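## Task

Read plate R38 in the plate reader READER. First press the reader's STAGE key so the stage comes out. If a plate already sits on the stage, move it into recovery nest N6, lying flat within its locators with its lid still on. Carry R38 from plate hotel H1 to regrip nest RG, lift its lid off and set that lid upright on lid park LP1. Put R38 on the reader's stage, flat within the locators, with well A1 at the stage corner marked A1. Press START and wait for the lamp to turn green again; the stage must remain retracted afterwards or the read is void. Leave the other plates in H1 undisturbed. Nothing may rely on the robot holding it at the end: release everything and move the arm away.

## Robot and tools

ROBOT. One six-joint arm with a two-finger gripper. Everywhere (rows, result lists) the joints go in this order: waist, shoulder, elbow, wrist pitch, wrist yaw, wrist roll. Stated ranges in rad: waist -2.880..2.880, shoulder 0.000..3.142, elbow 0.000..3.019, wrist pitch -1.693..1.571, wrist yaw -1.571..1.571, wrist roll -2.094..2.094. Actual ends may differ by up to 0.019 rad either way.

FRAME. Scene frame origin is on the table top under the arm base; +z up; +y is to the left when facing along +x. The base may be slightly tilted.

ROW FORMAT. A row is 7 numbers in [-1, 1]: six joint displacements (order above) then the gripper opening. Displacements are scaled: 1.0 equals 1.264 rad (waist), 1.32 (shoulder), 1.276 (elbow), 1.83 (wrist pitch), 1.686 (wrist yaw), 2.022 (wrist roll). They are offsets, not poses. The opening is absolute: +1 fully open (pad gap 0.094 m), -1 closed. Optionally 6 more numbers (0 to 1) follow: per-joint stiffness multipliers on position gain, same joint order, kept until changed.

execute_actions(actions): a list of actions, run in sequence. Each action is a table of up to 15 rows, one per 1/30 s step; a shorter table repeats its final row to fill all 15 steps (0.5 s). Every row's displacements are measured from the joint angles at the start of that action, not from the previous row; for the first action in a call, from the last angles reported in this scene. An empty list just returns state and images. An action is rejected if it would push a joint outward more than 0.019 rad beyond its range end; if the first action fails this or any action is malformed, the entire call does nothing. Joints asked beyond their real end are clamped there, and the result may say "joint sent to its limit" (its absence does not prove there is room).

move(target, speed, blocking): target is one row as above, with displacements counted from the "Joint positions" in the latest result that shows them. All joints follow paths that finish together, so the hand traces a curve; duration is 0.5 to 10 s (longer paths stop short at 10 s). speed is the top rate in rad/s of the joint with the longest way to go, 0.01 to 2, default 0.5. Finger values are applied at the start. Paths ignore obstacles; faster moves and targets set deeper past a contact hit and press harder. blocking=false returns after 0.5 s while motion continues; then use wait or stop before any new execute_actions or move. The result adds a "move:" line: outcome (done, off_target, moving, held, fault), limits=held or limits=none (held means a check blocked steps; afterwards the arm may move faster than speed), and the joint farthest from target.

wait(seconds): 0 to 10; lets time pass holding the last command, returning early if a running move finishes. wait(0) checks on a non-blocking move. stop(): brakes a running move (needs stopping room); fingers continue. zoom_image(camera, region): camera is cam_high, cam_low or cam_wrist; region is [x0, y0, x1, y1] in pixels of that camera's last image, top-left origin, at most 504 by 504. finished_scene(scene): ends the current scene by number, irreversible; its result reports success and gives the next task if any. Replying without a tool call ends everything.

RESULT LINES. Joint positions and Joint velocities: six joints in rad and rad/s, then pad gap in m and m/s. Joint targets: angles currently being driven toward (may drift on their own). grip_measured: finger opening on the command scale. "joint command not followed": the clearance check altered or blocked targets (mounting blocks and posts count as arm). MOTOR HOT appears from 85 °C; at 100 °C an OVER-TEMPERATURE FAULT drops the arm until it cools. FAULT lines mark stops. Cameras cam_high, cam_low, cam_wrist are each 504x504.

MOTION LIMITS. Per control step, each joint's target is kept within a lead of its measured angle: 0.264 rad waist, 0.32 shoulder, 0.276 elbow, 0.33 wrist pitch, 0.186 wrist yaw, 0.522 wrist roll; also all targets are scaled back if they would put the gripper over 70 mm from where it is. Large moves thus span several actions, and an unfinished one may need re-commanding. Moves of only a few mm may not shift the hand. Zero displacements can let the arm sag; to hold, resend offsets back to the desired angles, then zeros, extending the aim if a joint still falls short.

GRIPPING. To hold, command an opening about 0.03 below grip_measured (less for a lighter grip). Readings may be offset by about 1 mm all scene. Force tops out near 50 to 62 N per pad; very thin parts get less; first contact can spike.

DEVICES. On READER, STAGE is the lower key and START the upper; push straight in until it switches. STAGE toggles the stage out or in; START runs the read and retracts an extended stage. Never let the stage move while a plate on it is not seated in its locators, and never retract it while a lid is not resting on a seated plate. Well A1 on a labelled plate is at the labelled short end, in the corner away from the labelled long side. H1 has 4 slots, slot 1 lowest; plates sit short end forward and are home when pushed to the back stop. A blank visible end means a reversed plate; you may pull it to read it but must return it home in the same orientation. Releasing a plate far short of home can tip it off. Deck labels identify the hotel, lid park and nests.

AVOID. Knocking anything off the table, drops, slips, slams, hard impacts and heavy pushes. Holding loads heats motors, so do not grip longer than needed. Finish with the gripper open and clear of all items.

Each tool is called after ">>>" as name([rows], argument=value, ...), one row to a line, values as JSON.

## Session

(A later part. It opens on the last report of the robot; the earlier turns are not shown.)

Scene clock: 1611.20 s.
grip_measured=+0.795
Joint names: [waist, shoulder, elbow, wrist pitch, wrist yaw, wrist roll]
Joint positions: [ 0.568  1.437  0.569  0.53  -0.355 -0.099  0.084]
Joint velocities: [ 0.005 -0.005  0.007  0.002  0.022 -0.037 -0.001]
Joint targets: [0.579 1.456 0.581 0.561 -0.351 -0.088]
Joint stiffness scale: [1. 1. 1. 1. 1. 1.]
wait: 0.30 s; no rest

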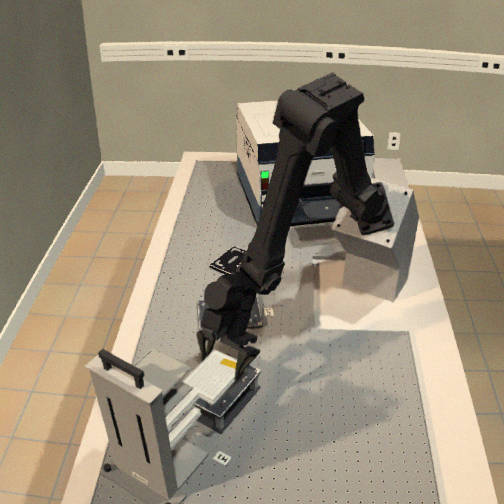

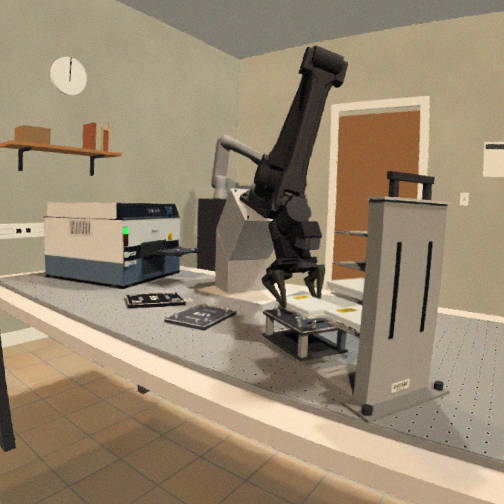

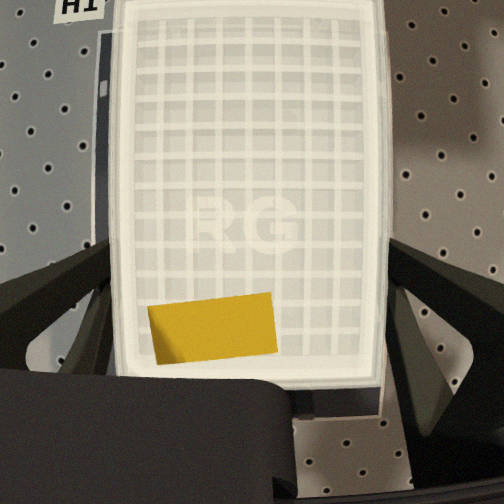

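>>> execute_actions([
  [[0.0087,0.0144,0.007,0.0164,0.0024,0.0054,0.76],[0.0087,0.0144,0.004,0.0164,0.0024,0.0054,0.76],[0.0087,0.0144,0.001,0.0164,0.0024,0.0054,0.76],[0.0087,0.0144,-0.0015,0.0164,0.0024,0.0054,0.76],[0.0087,0.0144,-0.004,0.0164,0.0024,0.0054,0.76],[0.0087,0.0144,-0.0065,0.0164,0.0024,0.0054,0.76],[0.0087,0.0144,-0.009,0.0164,0.0024,0.0054,0.76],[0.0087,0.0144,-0.0115,0.0164,0.0024,0.0054,0.76],[0.0087,0.0144,-0.014,0.0164,0.0024,0.0054,0.76],[0.0087,0.0144,-0.0163,0.0164,0.0024,0.0054,0.76],[0.0087,0.0144,-0.0185,0.0164,0.0024,0.0054,0.76],[0.0087,0.0144,-0.0205,0.0164,0.0024,0.0054,0.76],[0.0087,0.0144,-0.022,0.0164,0.0024,0.0054,0.76],[0.0087,0.0144,-0.023,0.0164,0.0024,0.0054,0.76],[0.0087,0.0144,-0.0235,0.0164,0.0024,0.0054,0.76]],
])

>>> wait(seconds=0.3)

Scene clock: 1623.37 s.
grip_measured=+0.795
Joint names: [waist, shoulder, elbow, wrist pitch, wrist yaw, wrist roll]
Joint positions: [ 0.568  1.437  0.543  0.531 -0.355 -0.098  0.084]
Joint velocities: [-0.005 -0.015 -0.056 -0.017  0.022 -0.081  0.   ]
Joint targets: [0.579 1.456 0.539 0.561 -0.351 -0.088]
Joint stiffness scale: [1. 1. 1. 1. 1. 1.]

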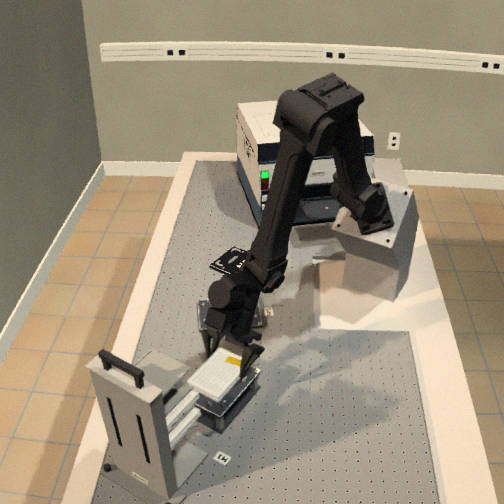

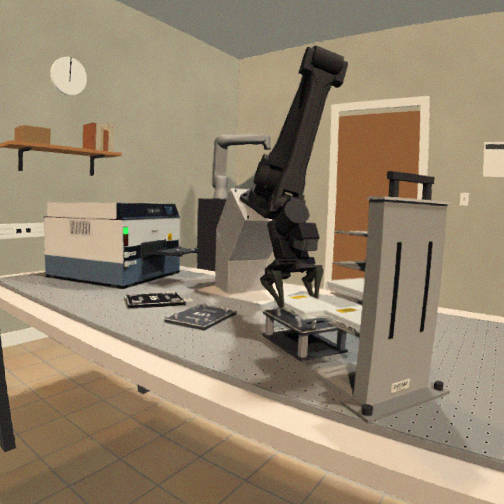

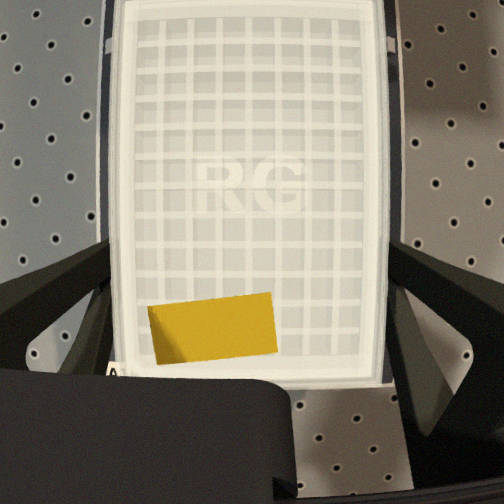

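Scene clock: 1623.67 s.
grip_measured=+0.795
Joint names: [waist, shoulder, elbow, wrist pitch, wrist yaw, wrist roll]
Joint positions: [ 0.568  1.437  0.541  0.531 -0.355 -0.098  0.084]
Joint velocities: [ 0.015  0.005 -0.002  0.012 -0.051  0.007  0.   ]
Joint targets: [0.579 1.456 0.539 0.561 -0.351 -0.088]
Joint stiffness scale: [1. 1. 1. 1. 1. 1.]
wait: 0.30 s; at rest by 0.20 s

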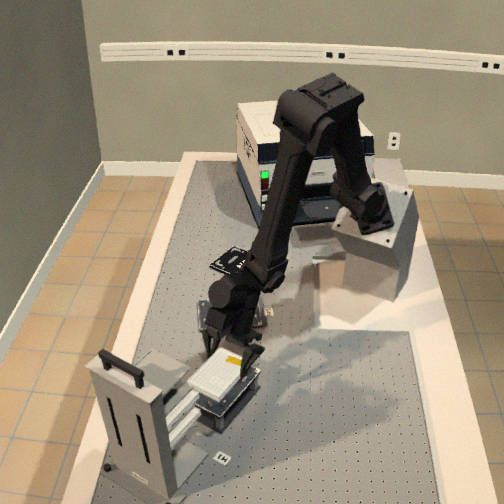

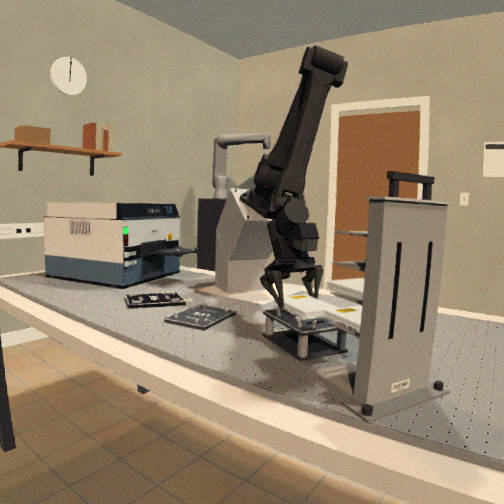

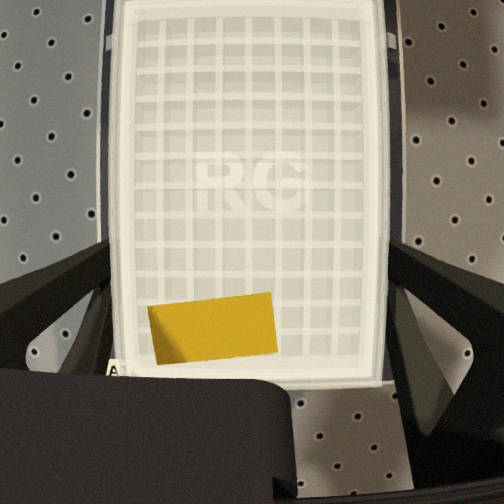

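>>> execute_actions([
  [[0.0087,0.0144,0.0,0.0164,0.0024,0.005,0.76],[0.0087,0.0144,0.0015,0.0164,0.0024,0.005,0.76],[0.0087,0.0144,0.003,0.0164,0.0024,0.005,0.76],[0.0087,0.0144,0.0045,0.0164,0.0024,0.005,0.76],[0.0087,0.0144,0.006,0.0164,0.0024,0.005,0.76],[0.0087,0.0144,0.0072,0.0164,0.0024,0.005,0.76],[0.0087,0.0144,0.0083,0.0164,0.0024,0.005,0.76],[0.0087,0.0144,0.0093,0.0164,0.0024,0.005,0.76],[0.0087,0.0144,0.0102,0.0164,0.0024,0.005,0.76],[0.0087,0.0144,0.011,0.0164,0.0024,0.005,0.76],[0.0087,0.0144,0.0117,0.0164,0.0024,0.005,0.76],[0.0087,0.0144,0.0123,0.0164,0.0024,0.005,0.76],[0.0087,0.0144,0.0128,0.0164,0.0024,0.005,0.76],[0.0087,0.0144,0.0132,0.0164,0.0024,0.005,0.76],[0.0087,0.0144,0.0135,0.0164,0.0024,0.005,0.76]],
])

>>> wait(seconds=0.3)

Scene clock: 1630.70 s.
grip_measured=+0.795
Joint names: [waist, shoulder, elbow, wrist pitch, wrist yaw, wrist roll]
Joint positions: [ 0.568  1.437  0.543  0.531 -0.355 -0.098  0.084]
Joint velocities: [ 0.005 -0.005  0.017 -0.022  0.007 -0.022 -0.001]
Joint targets: [0.579 1.456 0.558 0.561 -0.351 -0.088]
Joint stiffness scale: [1. 1. 1. 1. 1. 1.]

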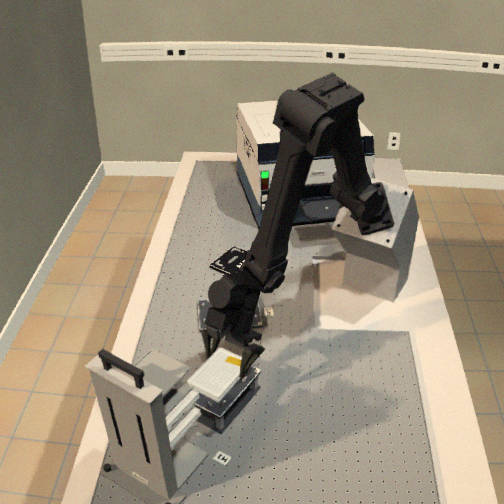

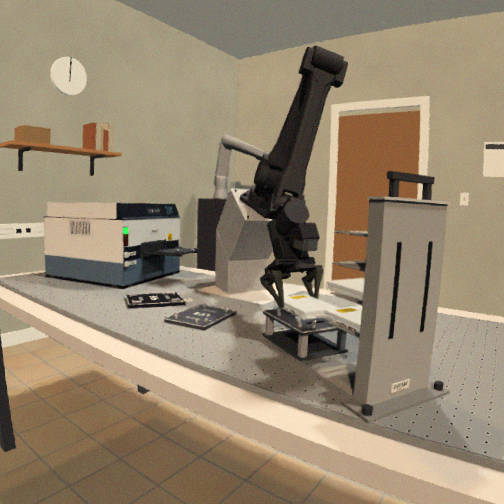

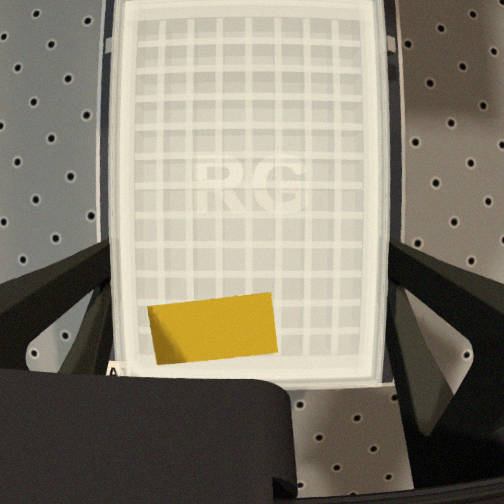

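Scene clock: 1631.00 s.
grip_measured=+0.795
Joint names: [waist, shoulder, elbow, wrist pitch, wrist yaw, wrist roll]
Joint positions: [ 0.568  1.437  0.546  0.531 -0.355 -0.098  0.084]
Joint velocities: [-0.005  0.005 -0.007 -0.002 -0.022  0.022 -0.   ]
Joint targets: [0.579 1.456 0.558 0.561 -0.351 -0.088]
Joint stiffness scale: [1. 1. 1. 1. 1. 1.]
wait: 0.30 s; at rest by 0.27 s

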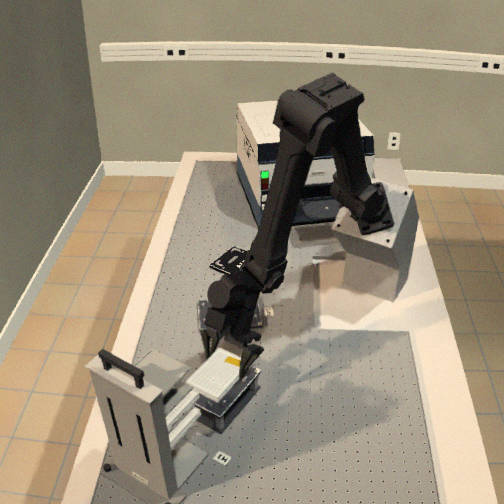

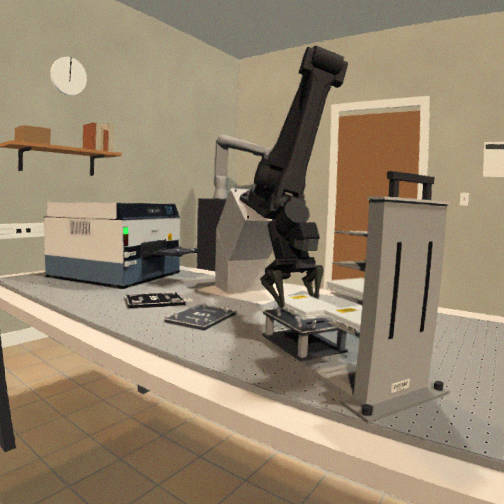

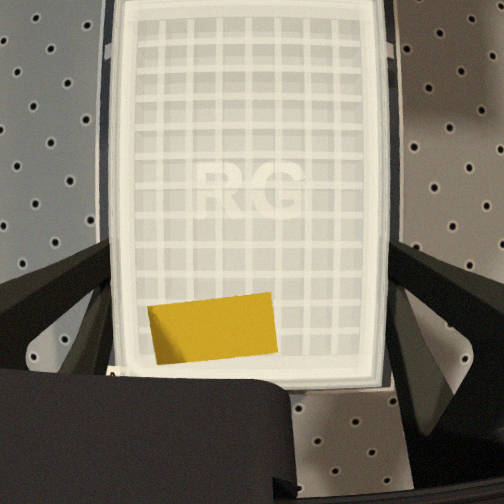

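>>> zoom_image(camera="cam_wrist", region=[80, 20, 420, 240])

Region (80, 20, 420, 240) of cam_wrist's 504x504 image, scaled by 1.482, with more detail than that image has; it fills the top 326 rows of this view, and the rest is white.

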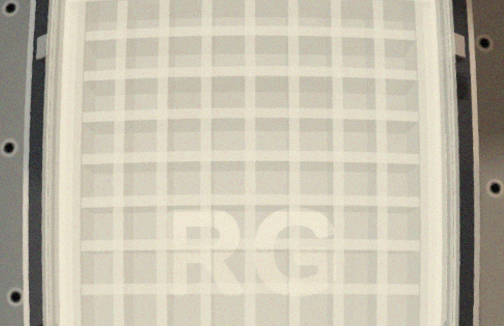

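>>> execute_actions([
  [[0.0087,0.0157,0.0096,0.0164,0.0024,0.005,0.76],[0.0088,0.0173,0.0097,0.0167,0.0025,0.005,0.76],[0.009,0.0191,0.01,0.0174,0.0026,0.0051,0.76],[0.0094,0.0209,0.0104,0.0184,0.0029,0.0052,0.76],[0.0097,0.0227,0.0109,0.0194,0.0031,0.0052,0.76],[0.01,0.0244,0.0113,0.0204,0.0034,0.0053,0.76],[0.0104,0.0262,0.0117,0.0214,0.0036,0.0054,0.76],[0.0107,0.028,0.0121,0.0224,0.0038,0.0055,0.76],[0.0111,0.0298,0.0126,0.0235,0.0041,0.0056,0.76],[0.0114,0.0316,0.013,0.0245,0.0043,0.0056,0.76],[0.0117,0.0334,0.0134,0.0255,0.0046,0.0057,0.76],[0.0121,0.0349,0.0138,0.0265,0.0048,0.0058,0.76],[0.0124,0.036,0.0143,0.0275,0.005,0.0059,0.76],[0.0127,0.0367,0.0146,0.0284,0.0053,0.006,0.76],[0.0129,0.0367,0.0149,0.029,0.0054,0.006,0.76]],
])

>>> wait(seconds=0.3)

Scene clock: 1655.70 s.
grip_measured=+0.795
Joint names: [waist, shoulder, elbow, wrist pitch, wrist yaw, wrist roll]
Joint positions: [ 0.572  1.461  0.553  0.552 -0.351 -0.097  0.084]
Joint velocities: [ 0.024  0.015 -0.017  0.037  0.022  0.066  0.   ]
Joint targets: [0.585 1.486 0.566 0.584 -0.346 -0.086]
Joint stiffness scale: [1. 1. 1. 1. 1. 1.]

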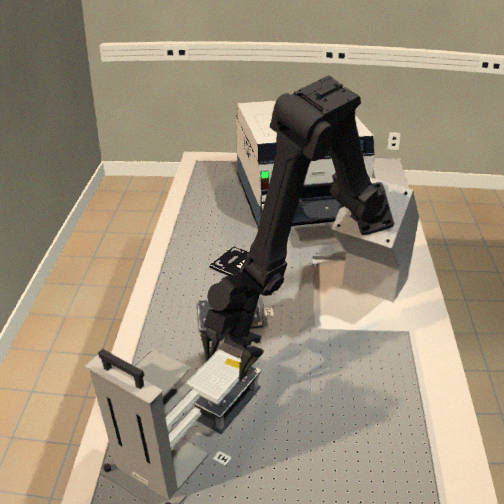

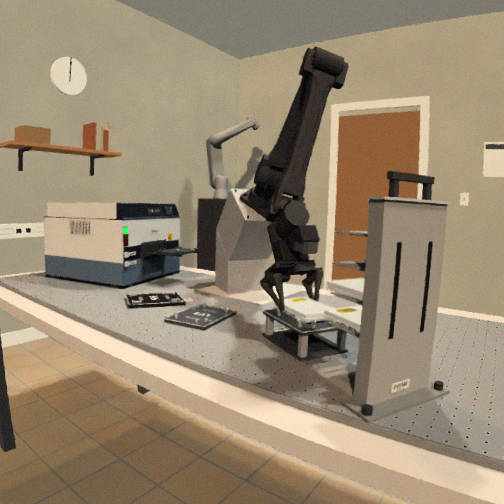

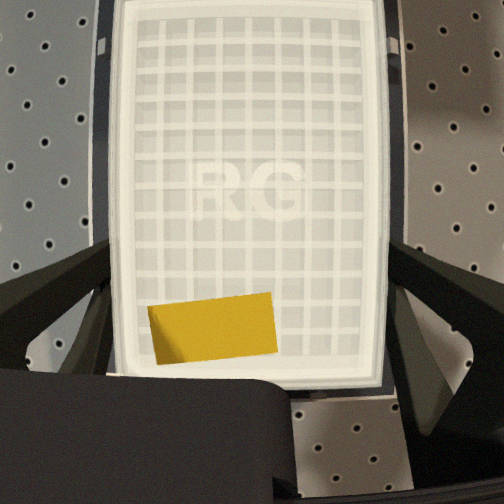

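Scene clock: 1656.00 s.
grip_measured=+0.795
Joint names: [waist, shoulder, elbow, wrist pitch, wrist yaw, wrist roll]
Joint positions: [ 0.573  1.462  0.553  0.555 -0.35  -0.097  0.084]
Joint velocities: [-0.005 -0.005 -0.017  0.007 -0.022 -0.022 -0.   ]
Joint targets: [0.584 1.486 0.565 0.584 -0.346 -0.086]
Joint stiffness scale: [1. 1. 1. 1. 1. 1.]
wait: 0.30 s; at rest by 0.20 s

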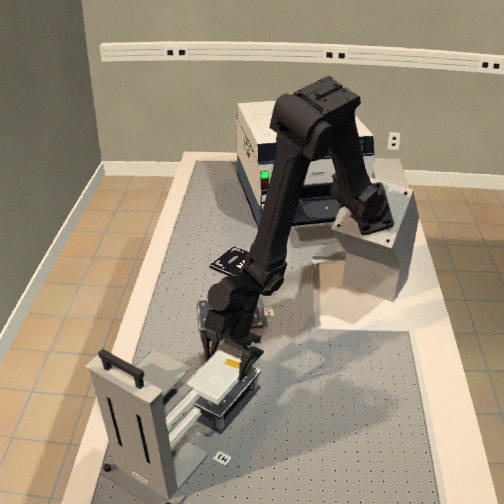

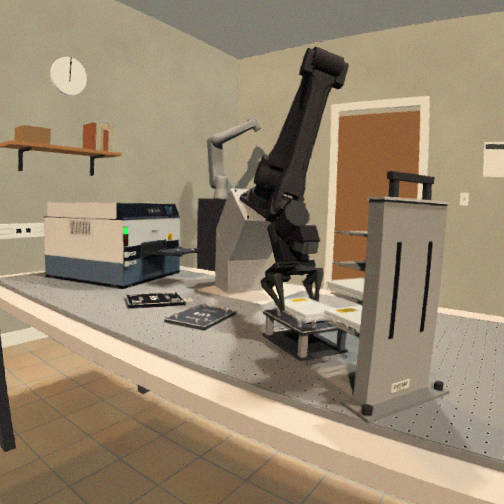

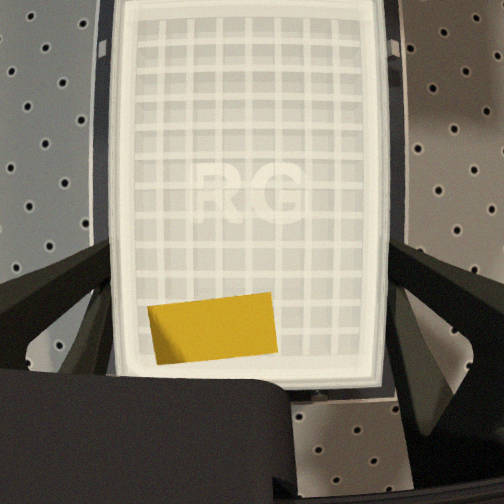

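>>> execute_actions([
  [[0.0089,0.0195,0.0094,0.0159,0.0024,0.0054,0.76],[0.0089,0.0214,0.0094,0.0159,0.0024,0.0054,0.76],[0.009,0.0234,0.0096,0.0162,0.0025,0.0054,0.76],[0.0093,0.0253,0.0099,0.017,0.0027,0.0055,0.76],[0.0097,0.0272,0.0104,0.018,0.0029,0.0056,0.76],[0.0101,0.0292,0.0109,0.019,0.0031,0.0057,0.76],[0.0104,0.0311,0.0113,0.02,0.0033,0.0058,0.76],[0.0108,0.033,0.0118,0.021,0.0036,0.0059,0.76],[0.0112,0.035,0.0123,0.0221,0.0038,0.006,0.76],[0.0116,0.0369,0.0128,0.0231,0.004,0.0062,0.76],[0.012,0.0386,0.0133,0.0241,0.0043,0.0063,0.76],[0.0124,0.0401,0.0138,0.0251,0.0045,0.0064,0.76],[0.0127,0.0413,0.0142,0.026,0.0047,0.0065,0.76],[0.013,0.042,0.0146,0.0268,0.0049,0.0066,0.76],[0.0132,0.042,0.0148,0.0273,0.005,0.0066,0.76]],
])

>>> wait(seconds=0.3)

Scene clock: 1667.10 s.
grip_measured=+0.795
Joint names: [waist, shoulder, elbow, wrist pitch, wrist yaw, wrist roll]
Joint positions: [ 0.575  1.477  0.554  0.58  -0.35  -0.094  0.084]
Joint velocities: [ 0.005  0.024  0.017  0.042 -0.051  0.081  0.001]
Joint targets: [0.590 1.518 0.572 0.604 -0.342 -0.083]
Joint stiffness scale: [1. 1. 1. 1. 1. 1.]

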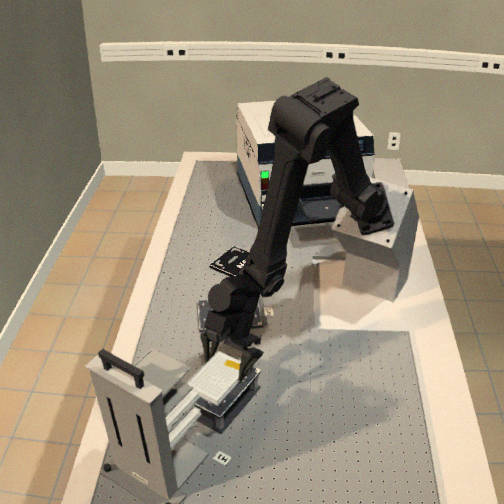

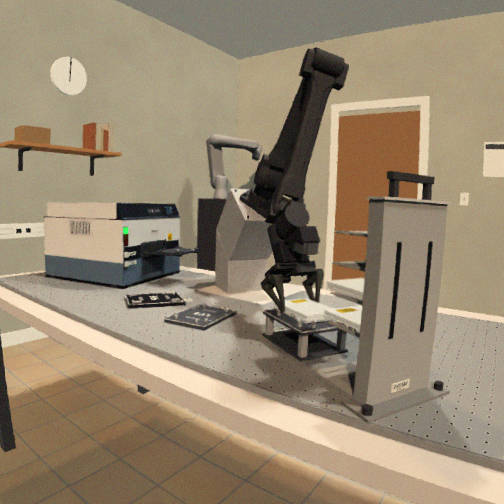

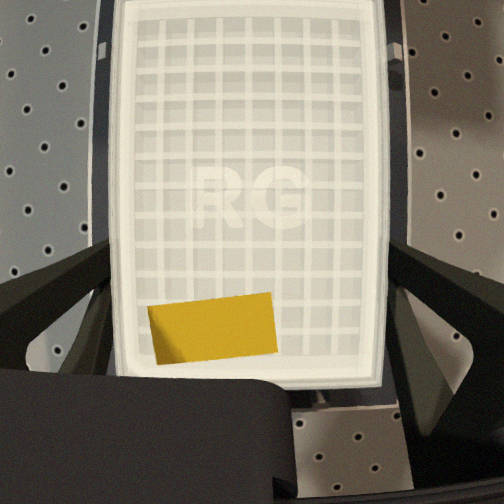

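Scene clock: 1667.40 s.
grip_measured=+0.795
Joint names: [waist, shoulder, elbow, wrist pitch, wrist yaw, wrist roll]
Joint positions: [ 0.575  1.477  0.554  0.582 -0.35  -0.093  0.084]
Joint velocities: [-0.005 -0.005 -0.017  0.007 -0.095  0.022  0.   ]
Joint targets: [0.589 1.518 0.572 0.604 -0.342 -0.083]
Joint stiffness scale: [1. 1. 1. 1. 1. 1.]
wait: 0.30 s; at rest by 0.20 s

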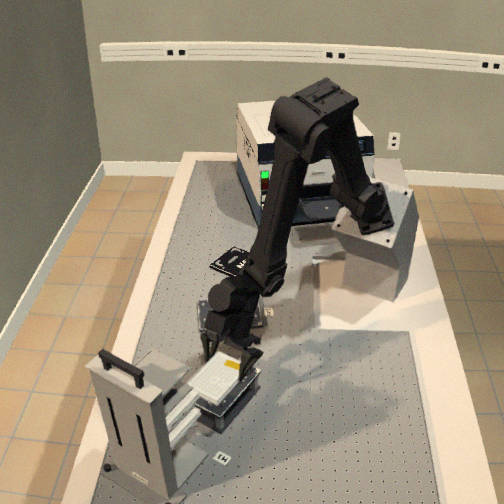

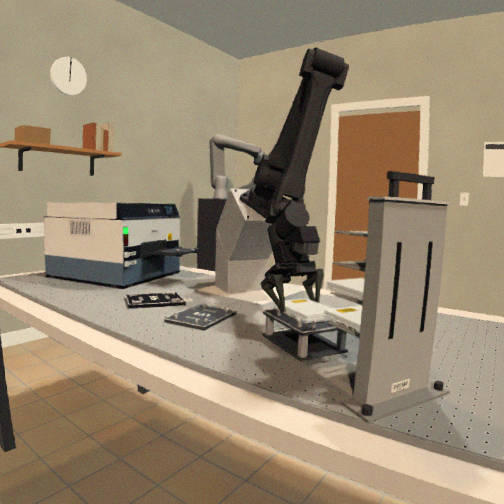

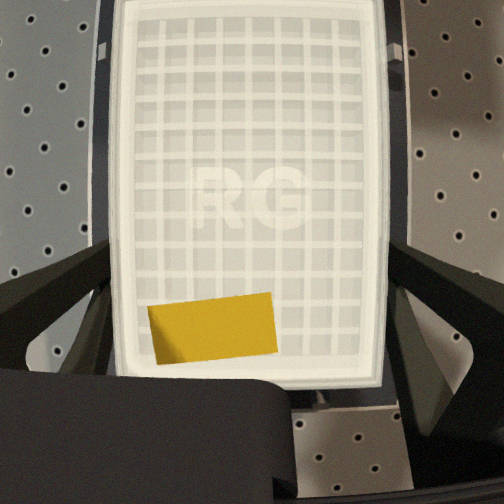

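>>> execute_actions([
  [[0.01,0.024,0.012,0.011,0.004,0.004,0.76],[0.0091,0.018,0.01,0.009,0.003,0.003,0.76],[0.0091,0.0145,0.008,0.007,0.0024,0.002,0.76],[0.0091,0.0145,0.006,0.005,0.0024,0.0015,0.76],[0.0091,0.016,0.0047,0.0038,0.0024,0.0015,0.76],[0.0091,0.0175,0.0047,0.0038,0.0024,0.0015,0.76],[0.0093,0.0187,0.0047,0.0038,0.0026,0.0015,0.76],[0.0095,0.0198,0.0047,0.0038,0.0028,0.0015,0.76],[0.0097,0.0209,0.0047,0.0038,0.003,0.0015,0.76],[0.0099,0.022,0.0047,0.0038,0.0032,0.0015,0.76],[0.0101,0.023,0.0047,0.0038,0.0034,0.0015,0.76],[0.0103,0.024,0.0047,0.0038,0.0036,0.0015,0.76],[0.0105,0.0249,0.0047,0.0038,0.0037,0.0015,0.76],[0.0106,0.0256,0.0047,0.0038,0.0038,0.0015,0.76],[0.0107,0.0261,0.0047,0.0038,0.0039,0.0015,0.76]],
])

>>> wait(seconds=0.3)

Scene clock: 1694.67 s.
grip_measured=+0.795
Joint names: [waist, shoulder, elbow, wrist pitch, wrist yaw, wrist roll]
Joint positions: [ 0.575  1.477  0.554  0.582 -0.35  -0.093  0.084]
Joint velocities: [-0.015 -0.005  0.022 -0.002 -0.022  0.037 -0.   ]
Joint targets: [0.589 1.512 0.560 0.589 -0.343 -0.090]
Joint stiffness scale: [1. 1. 1. 1. 1. 1.]

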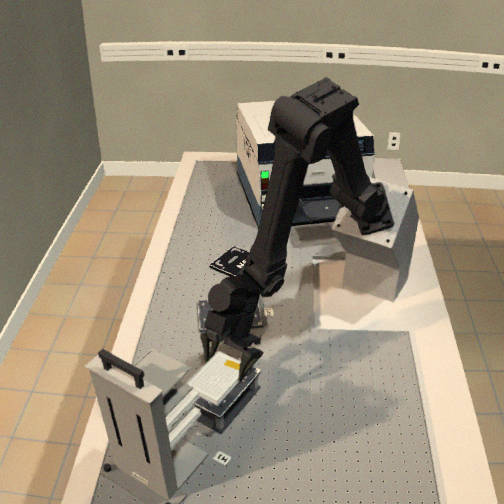

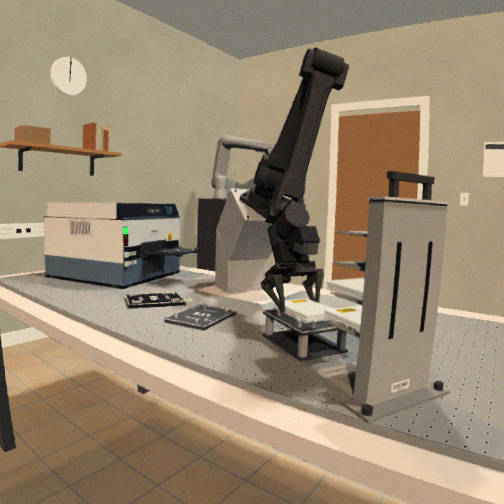

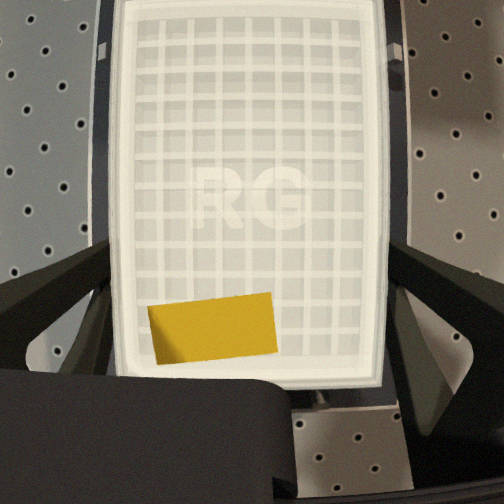

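Scene clock: 1694.97 s.
grip_measured=+0.795
Joint names: [waist, shoulder, elbow, wrist pitch, wrist yaw, wrist roll]
Joint positions: [ 0.575  1.477  0.554  0.582 -0.35  -0.093  0.084]
Joint velocities: [-0.005 -0.015 -0.002 -0.002 -0.007 -0.037  0.001]
Joint targets: [0.589 1.512 0.560 0.589 -0.343 -0.090]
Joint stiffness scale: [1. 1. 1. 1. 1. 1.]
wait: 0.30 s; at rest by 0.17 s

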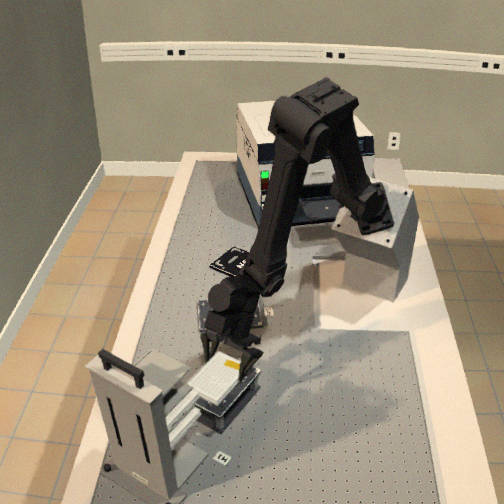

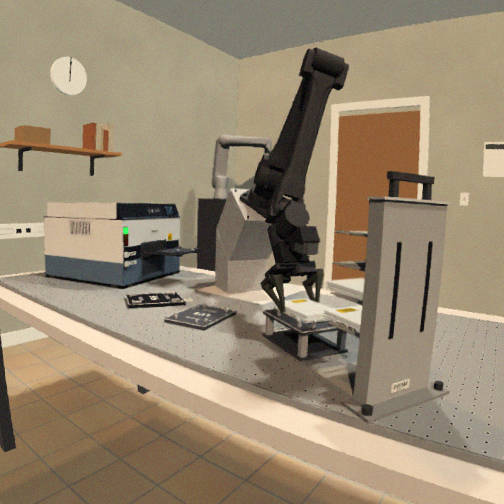

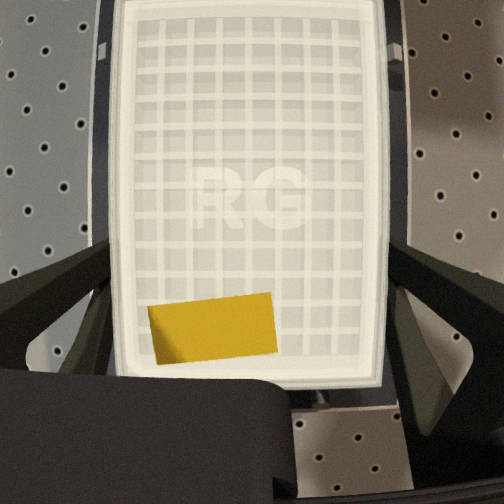

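>>> execute_actions(actions=[])

Scene clock: 1717.07 s.
grip_measured=+0.795
Joint names: [waist, shoulder, elbow, wrist pitch, wrist yaw, wrist roll]
Joint positions: [ 0.575  1.477  0.554  0.582 -0.35  -0.093  0.084]
Joint velocities: [ 0.015  0.005 -0.017  0.002 -0.095  0.051 -0.001]
Joint targets: [0.589 1.512 0.560 0.589 -0.343 -0.090]
Joint stiffness scale: [1. 1. 1. 1. 1. 1.]

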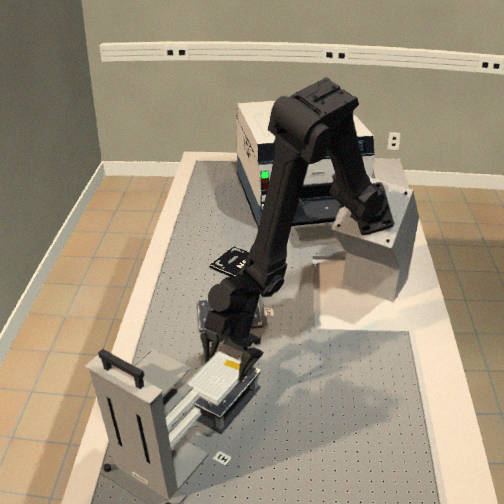

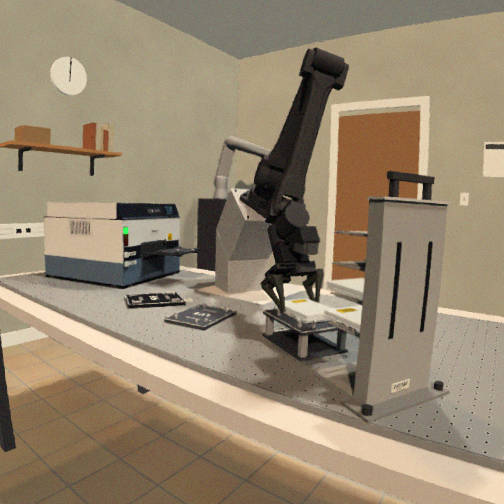

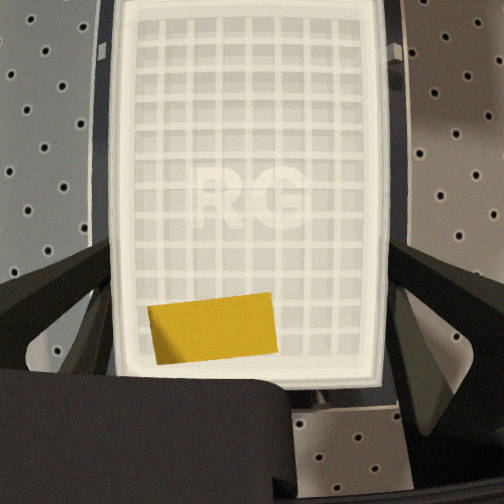

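>>> execute_actions([
  [[0.0111,0.0240,0.0047,0.0038,0.0042,0.0015,0.76],[0.0111,0.0215,0.0042,0.0038,0.0042,0.0015,0.76],[0.0111,0.0190,0.0035,0.0038,0.0042,0.0015,0.76],[0.0111,0.0165,0.0027,0.0038,0.0042,0.0015,0.76],[0.0111,0.0140,0.0019,0.0038,0.0042,0.0015,0.76],[0.0111,0.0120,0.0011,0.0038,0.0042,0.0015,0.76],[0.0111,0.0114,0.0003,0.0038,0.0042,0.0015,0.76],[0.0111,0.0114,-0.0005,0.0038,0.0042,0.0015,0.76],[0.0111,0.0114,-0.0013,0.0038,0.0042,0.0015,0.76],[0.0111,0.0114,-0.0021,0.0038,0.0042,0.0015,0.76],[0.0111,0.0114,-0.0029,0.0038,0.0042,0.0015,0.76],[0.0111,0.0114,-0.0037,0.0038,0.0042,0.0015,0.76],[0.0111,0.0114,-0.0045,0.0038,0.0042,0.0015,0.76],[0.0111,0.0114,-0.0054,0.0038,0.0042,0.0015,0.76],[0.0111,0.0114,-0.0063,0.0038,0.0042,0.0015,0.76]],
])

>>> wait(seconds=0.3)

Scene clock: 1726.83 s.
grip_measured=+0.795
Joint names: [waist, shoulder, elbow, wrist pitch, wrist yaw, wrist roll]
Joint positions: [ 0.575  1.477  0.554  0.582 -0.35  -0.093  0.084]
Joint velocities: [-0.015  0.005 -0.007  0.002 -0.007  0.007 -0.001]
Joint targets: [0.589 1.492 0.546 0.589 -0.343 -0.090]
Joint stiffness scale: [1. 1. 1. 1. 1. 1.]

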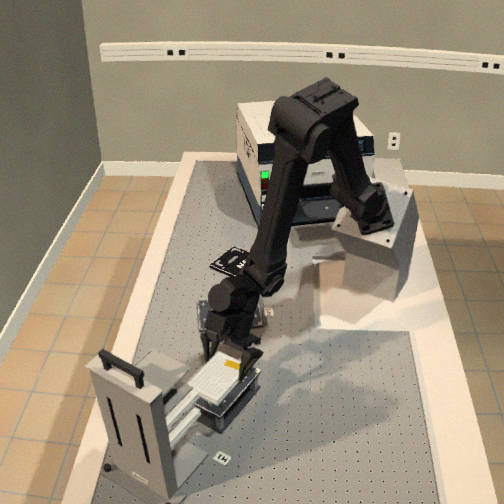

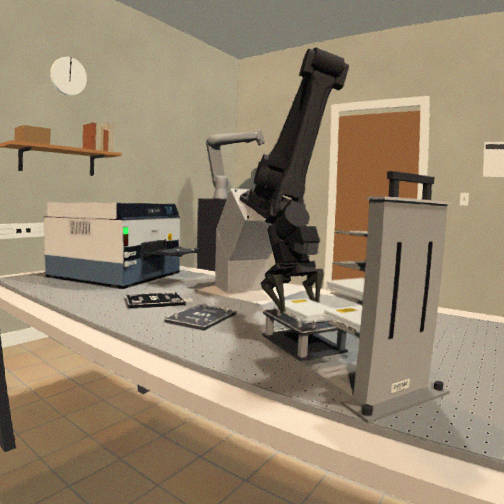

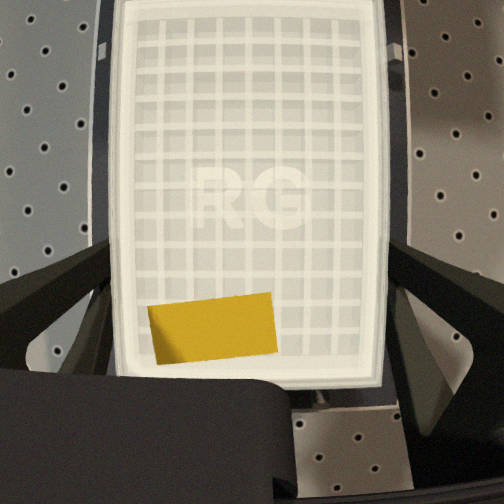

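Scene clock: 1727.13 s.
grip_measured=+0.795
Joint names: [waist, shoulder, elbow, wrist pitch, wrist yaw, wrist roll]
Joint positions: [ 0.575  1.477  0.554  0.582 -0.35  -0.093  0.084]
Joint velocities: [-0.015 -0.005  0.002  0.007 -0.022 -0.007 -0.001]
Joint targets: [0.589 1.492 0.546 0.589 -0.343 -0.090]
Joint stiffness scale: [1. 1. 1. 1. 1. 1.]
wait: 0.30 s; at rest by 0.17 s

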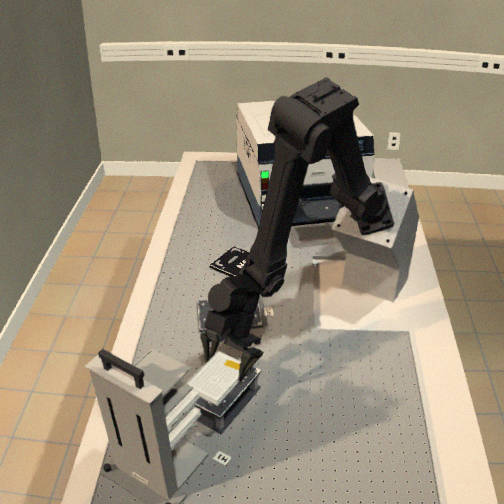

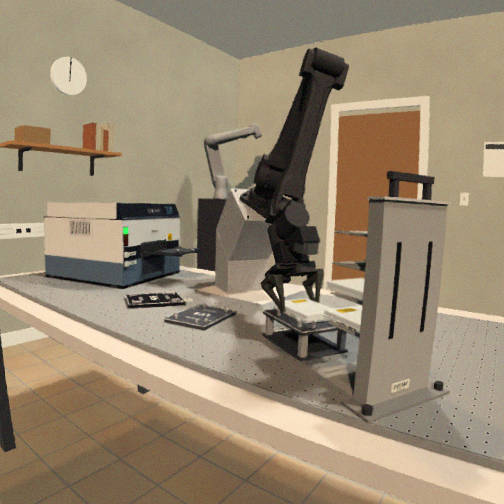

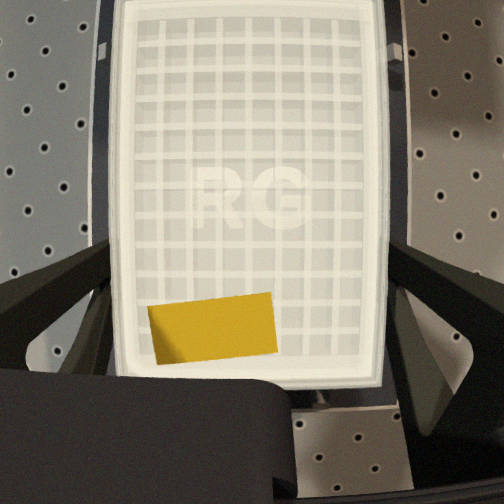

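>>> zoom_image(camera="cam_wrist", region=[60, 0, 440, 120])

>>> zoom_image(camera="cam_low", region=[250, 270, 380, 370])

>>> zoom_image(camera="cam_high", region=[170, 320, 290, 440])

Region (60, 0, 440, 120) of cam_wrist's 504x504 image, scaled by 1.326, with more detail than that image has; it fills the top 159 rows of this view, and the rest is white.

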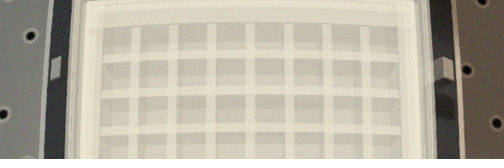

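Region (250, 270, 380, 370) of cam_low's 504x504 image, scaled by 3.877, with more detail than that image has; it fills the top 388 rows of this view, and the rest is white.

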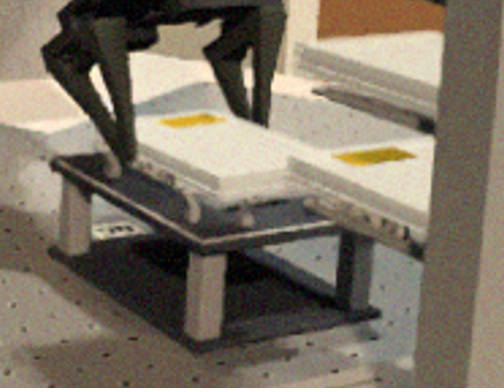

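Region (170, 320, 290, 440) of cam_high's 504x504 image, scaled by 4.200, with more detail than that image has.

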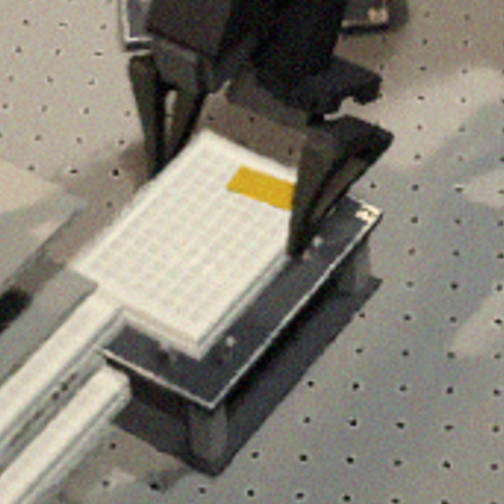

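>>> execute_actions([
  [[0.0111,0.0090,-0.0063,0.0030,0.0042,0.0015,0.76],[0.0111,0.0065,-0.0070,0.0022,0.0042,0.0015,0.76],[0.0111,0.0040,-0.0080,0.0014,0.0042,0.0015,0.76],[0.0111,0.0015,-0.0090,0.0006,0.0042,0.0015,0.76],[0.0111,-0.0010,-0.0100,-0.0002,0.0042,0.0015,0.76],[0.0111,-0.0035,-0.0110,-0.0010,0.0042,0.0015,0.76],[0.0111,-0.0060,-0.0120,-0.0018,0.0042,0.0015,0.76],[0.0111,-0.0076,-0.0130,-0.0026,0.0042,0.0015,0.76],[0.0111,-0.0076,-0.0130,-0.0030,0.0042,0.0015,0.76],[0.0111,-0.0076,-0.0115,-0.0030,0.0042,0.0015,0.76],[0.0111,-0.0076,-0.0100,-0.0030,0.0042,0.0015,0.76],[0.0111,-0.0076,-0.0085,-0.0030,0.0042,0.0015,0.76],[0.0111,-0.0076,-0.0075,-0.0030,0.0042,0.0015,0.76],[0.0111,-0.0076,-0.0070,-0.0030,0.0042,0.0015,0.76],[0.0111,-0.0076,-0.0070,-0.0030,0.0042,0.0015,0.76]],
])

>>> wait(seconds=0.3)

Scene clock: 1763.87 s.
grip_measured=+0.795
Joint names: [waist, shoulder, elbow, wrist pitch, wrist yaw, wrist roll]
Joint positions: [ 0.576  1.477  0.553  0.582 -0.349 -0.093  0.084]
Joint velocities: [ 0.005 -0.005  0.007  0.002 -0.007  0.051 -0.001]
Joint targets: [0.590 1.467 0.545 0.577 -0.343 -0.090]
Joint stiffness scale: [1. 1. 1. 1. 1. 1.]

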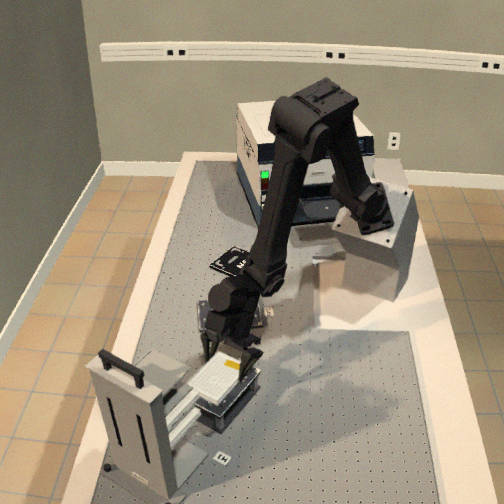

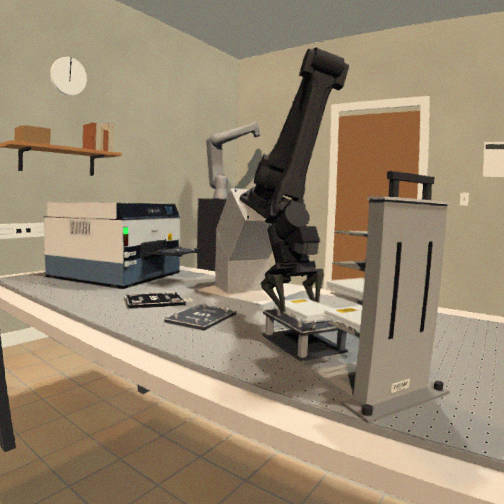

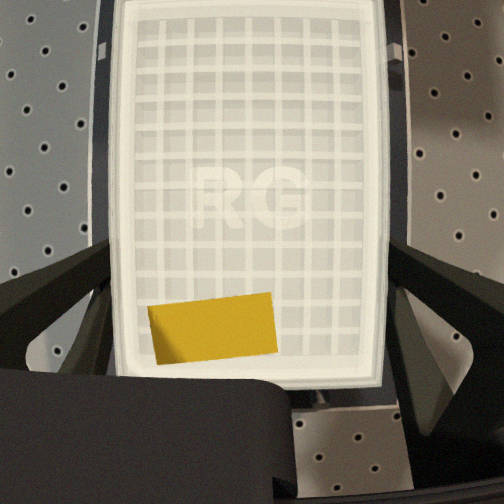

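Scene clock: 1764.17 s.
grip_measured=+0.795
Joint names: [waist, shoulder, elbow, wrist pitch, wrist yaw, wrist roll]
Joint positions: [ 0.576  1.477  0.553  0.582 -0.349 -0.093  0.084]
Joint velocities: [ 0.005 -0.015  0.007  0.002 -0.022  0.066 -0.001]
Joint targets: [0.590 1.467 0.545 0.577 -0.343 -0.090]
Joint stiffness scale: [1. 1. 1. 1. 1. 1.]
wait: 0.30 s; at rest by 0.17 s

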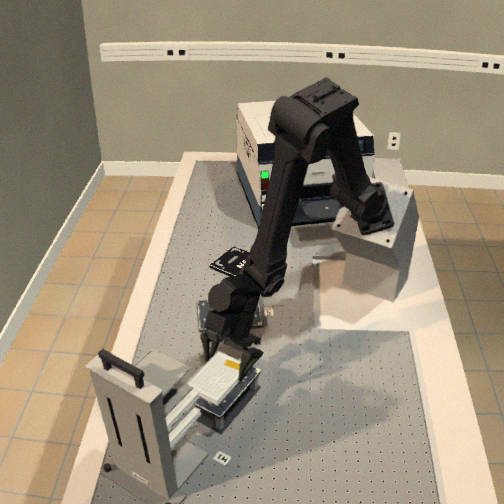

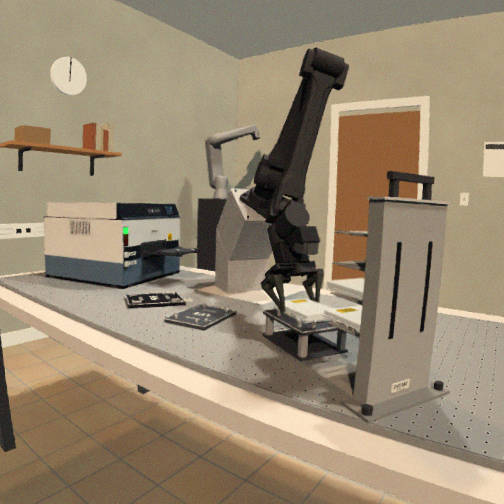

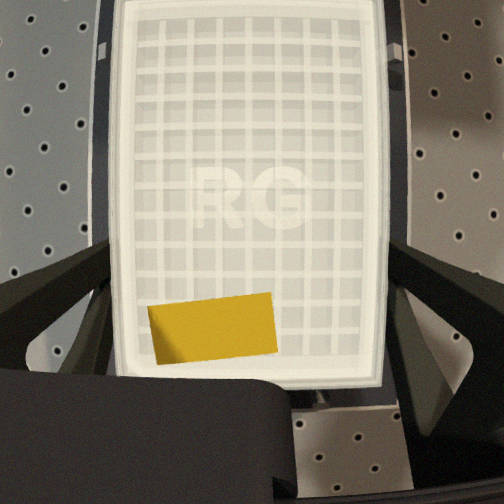

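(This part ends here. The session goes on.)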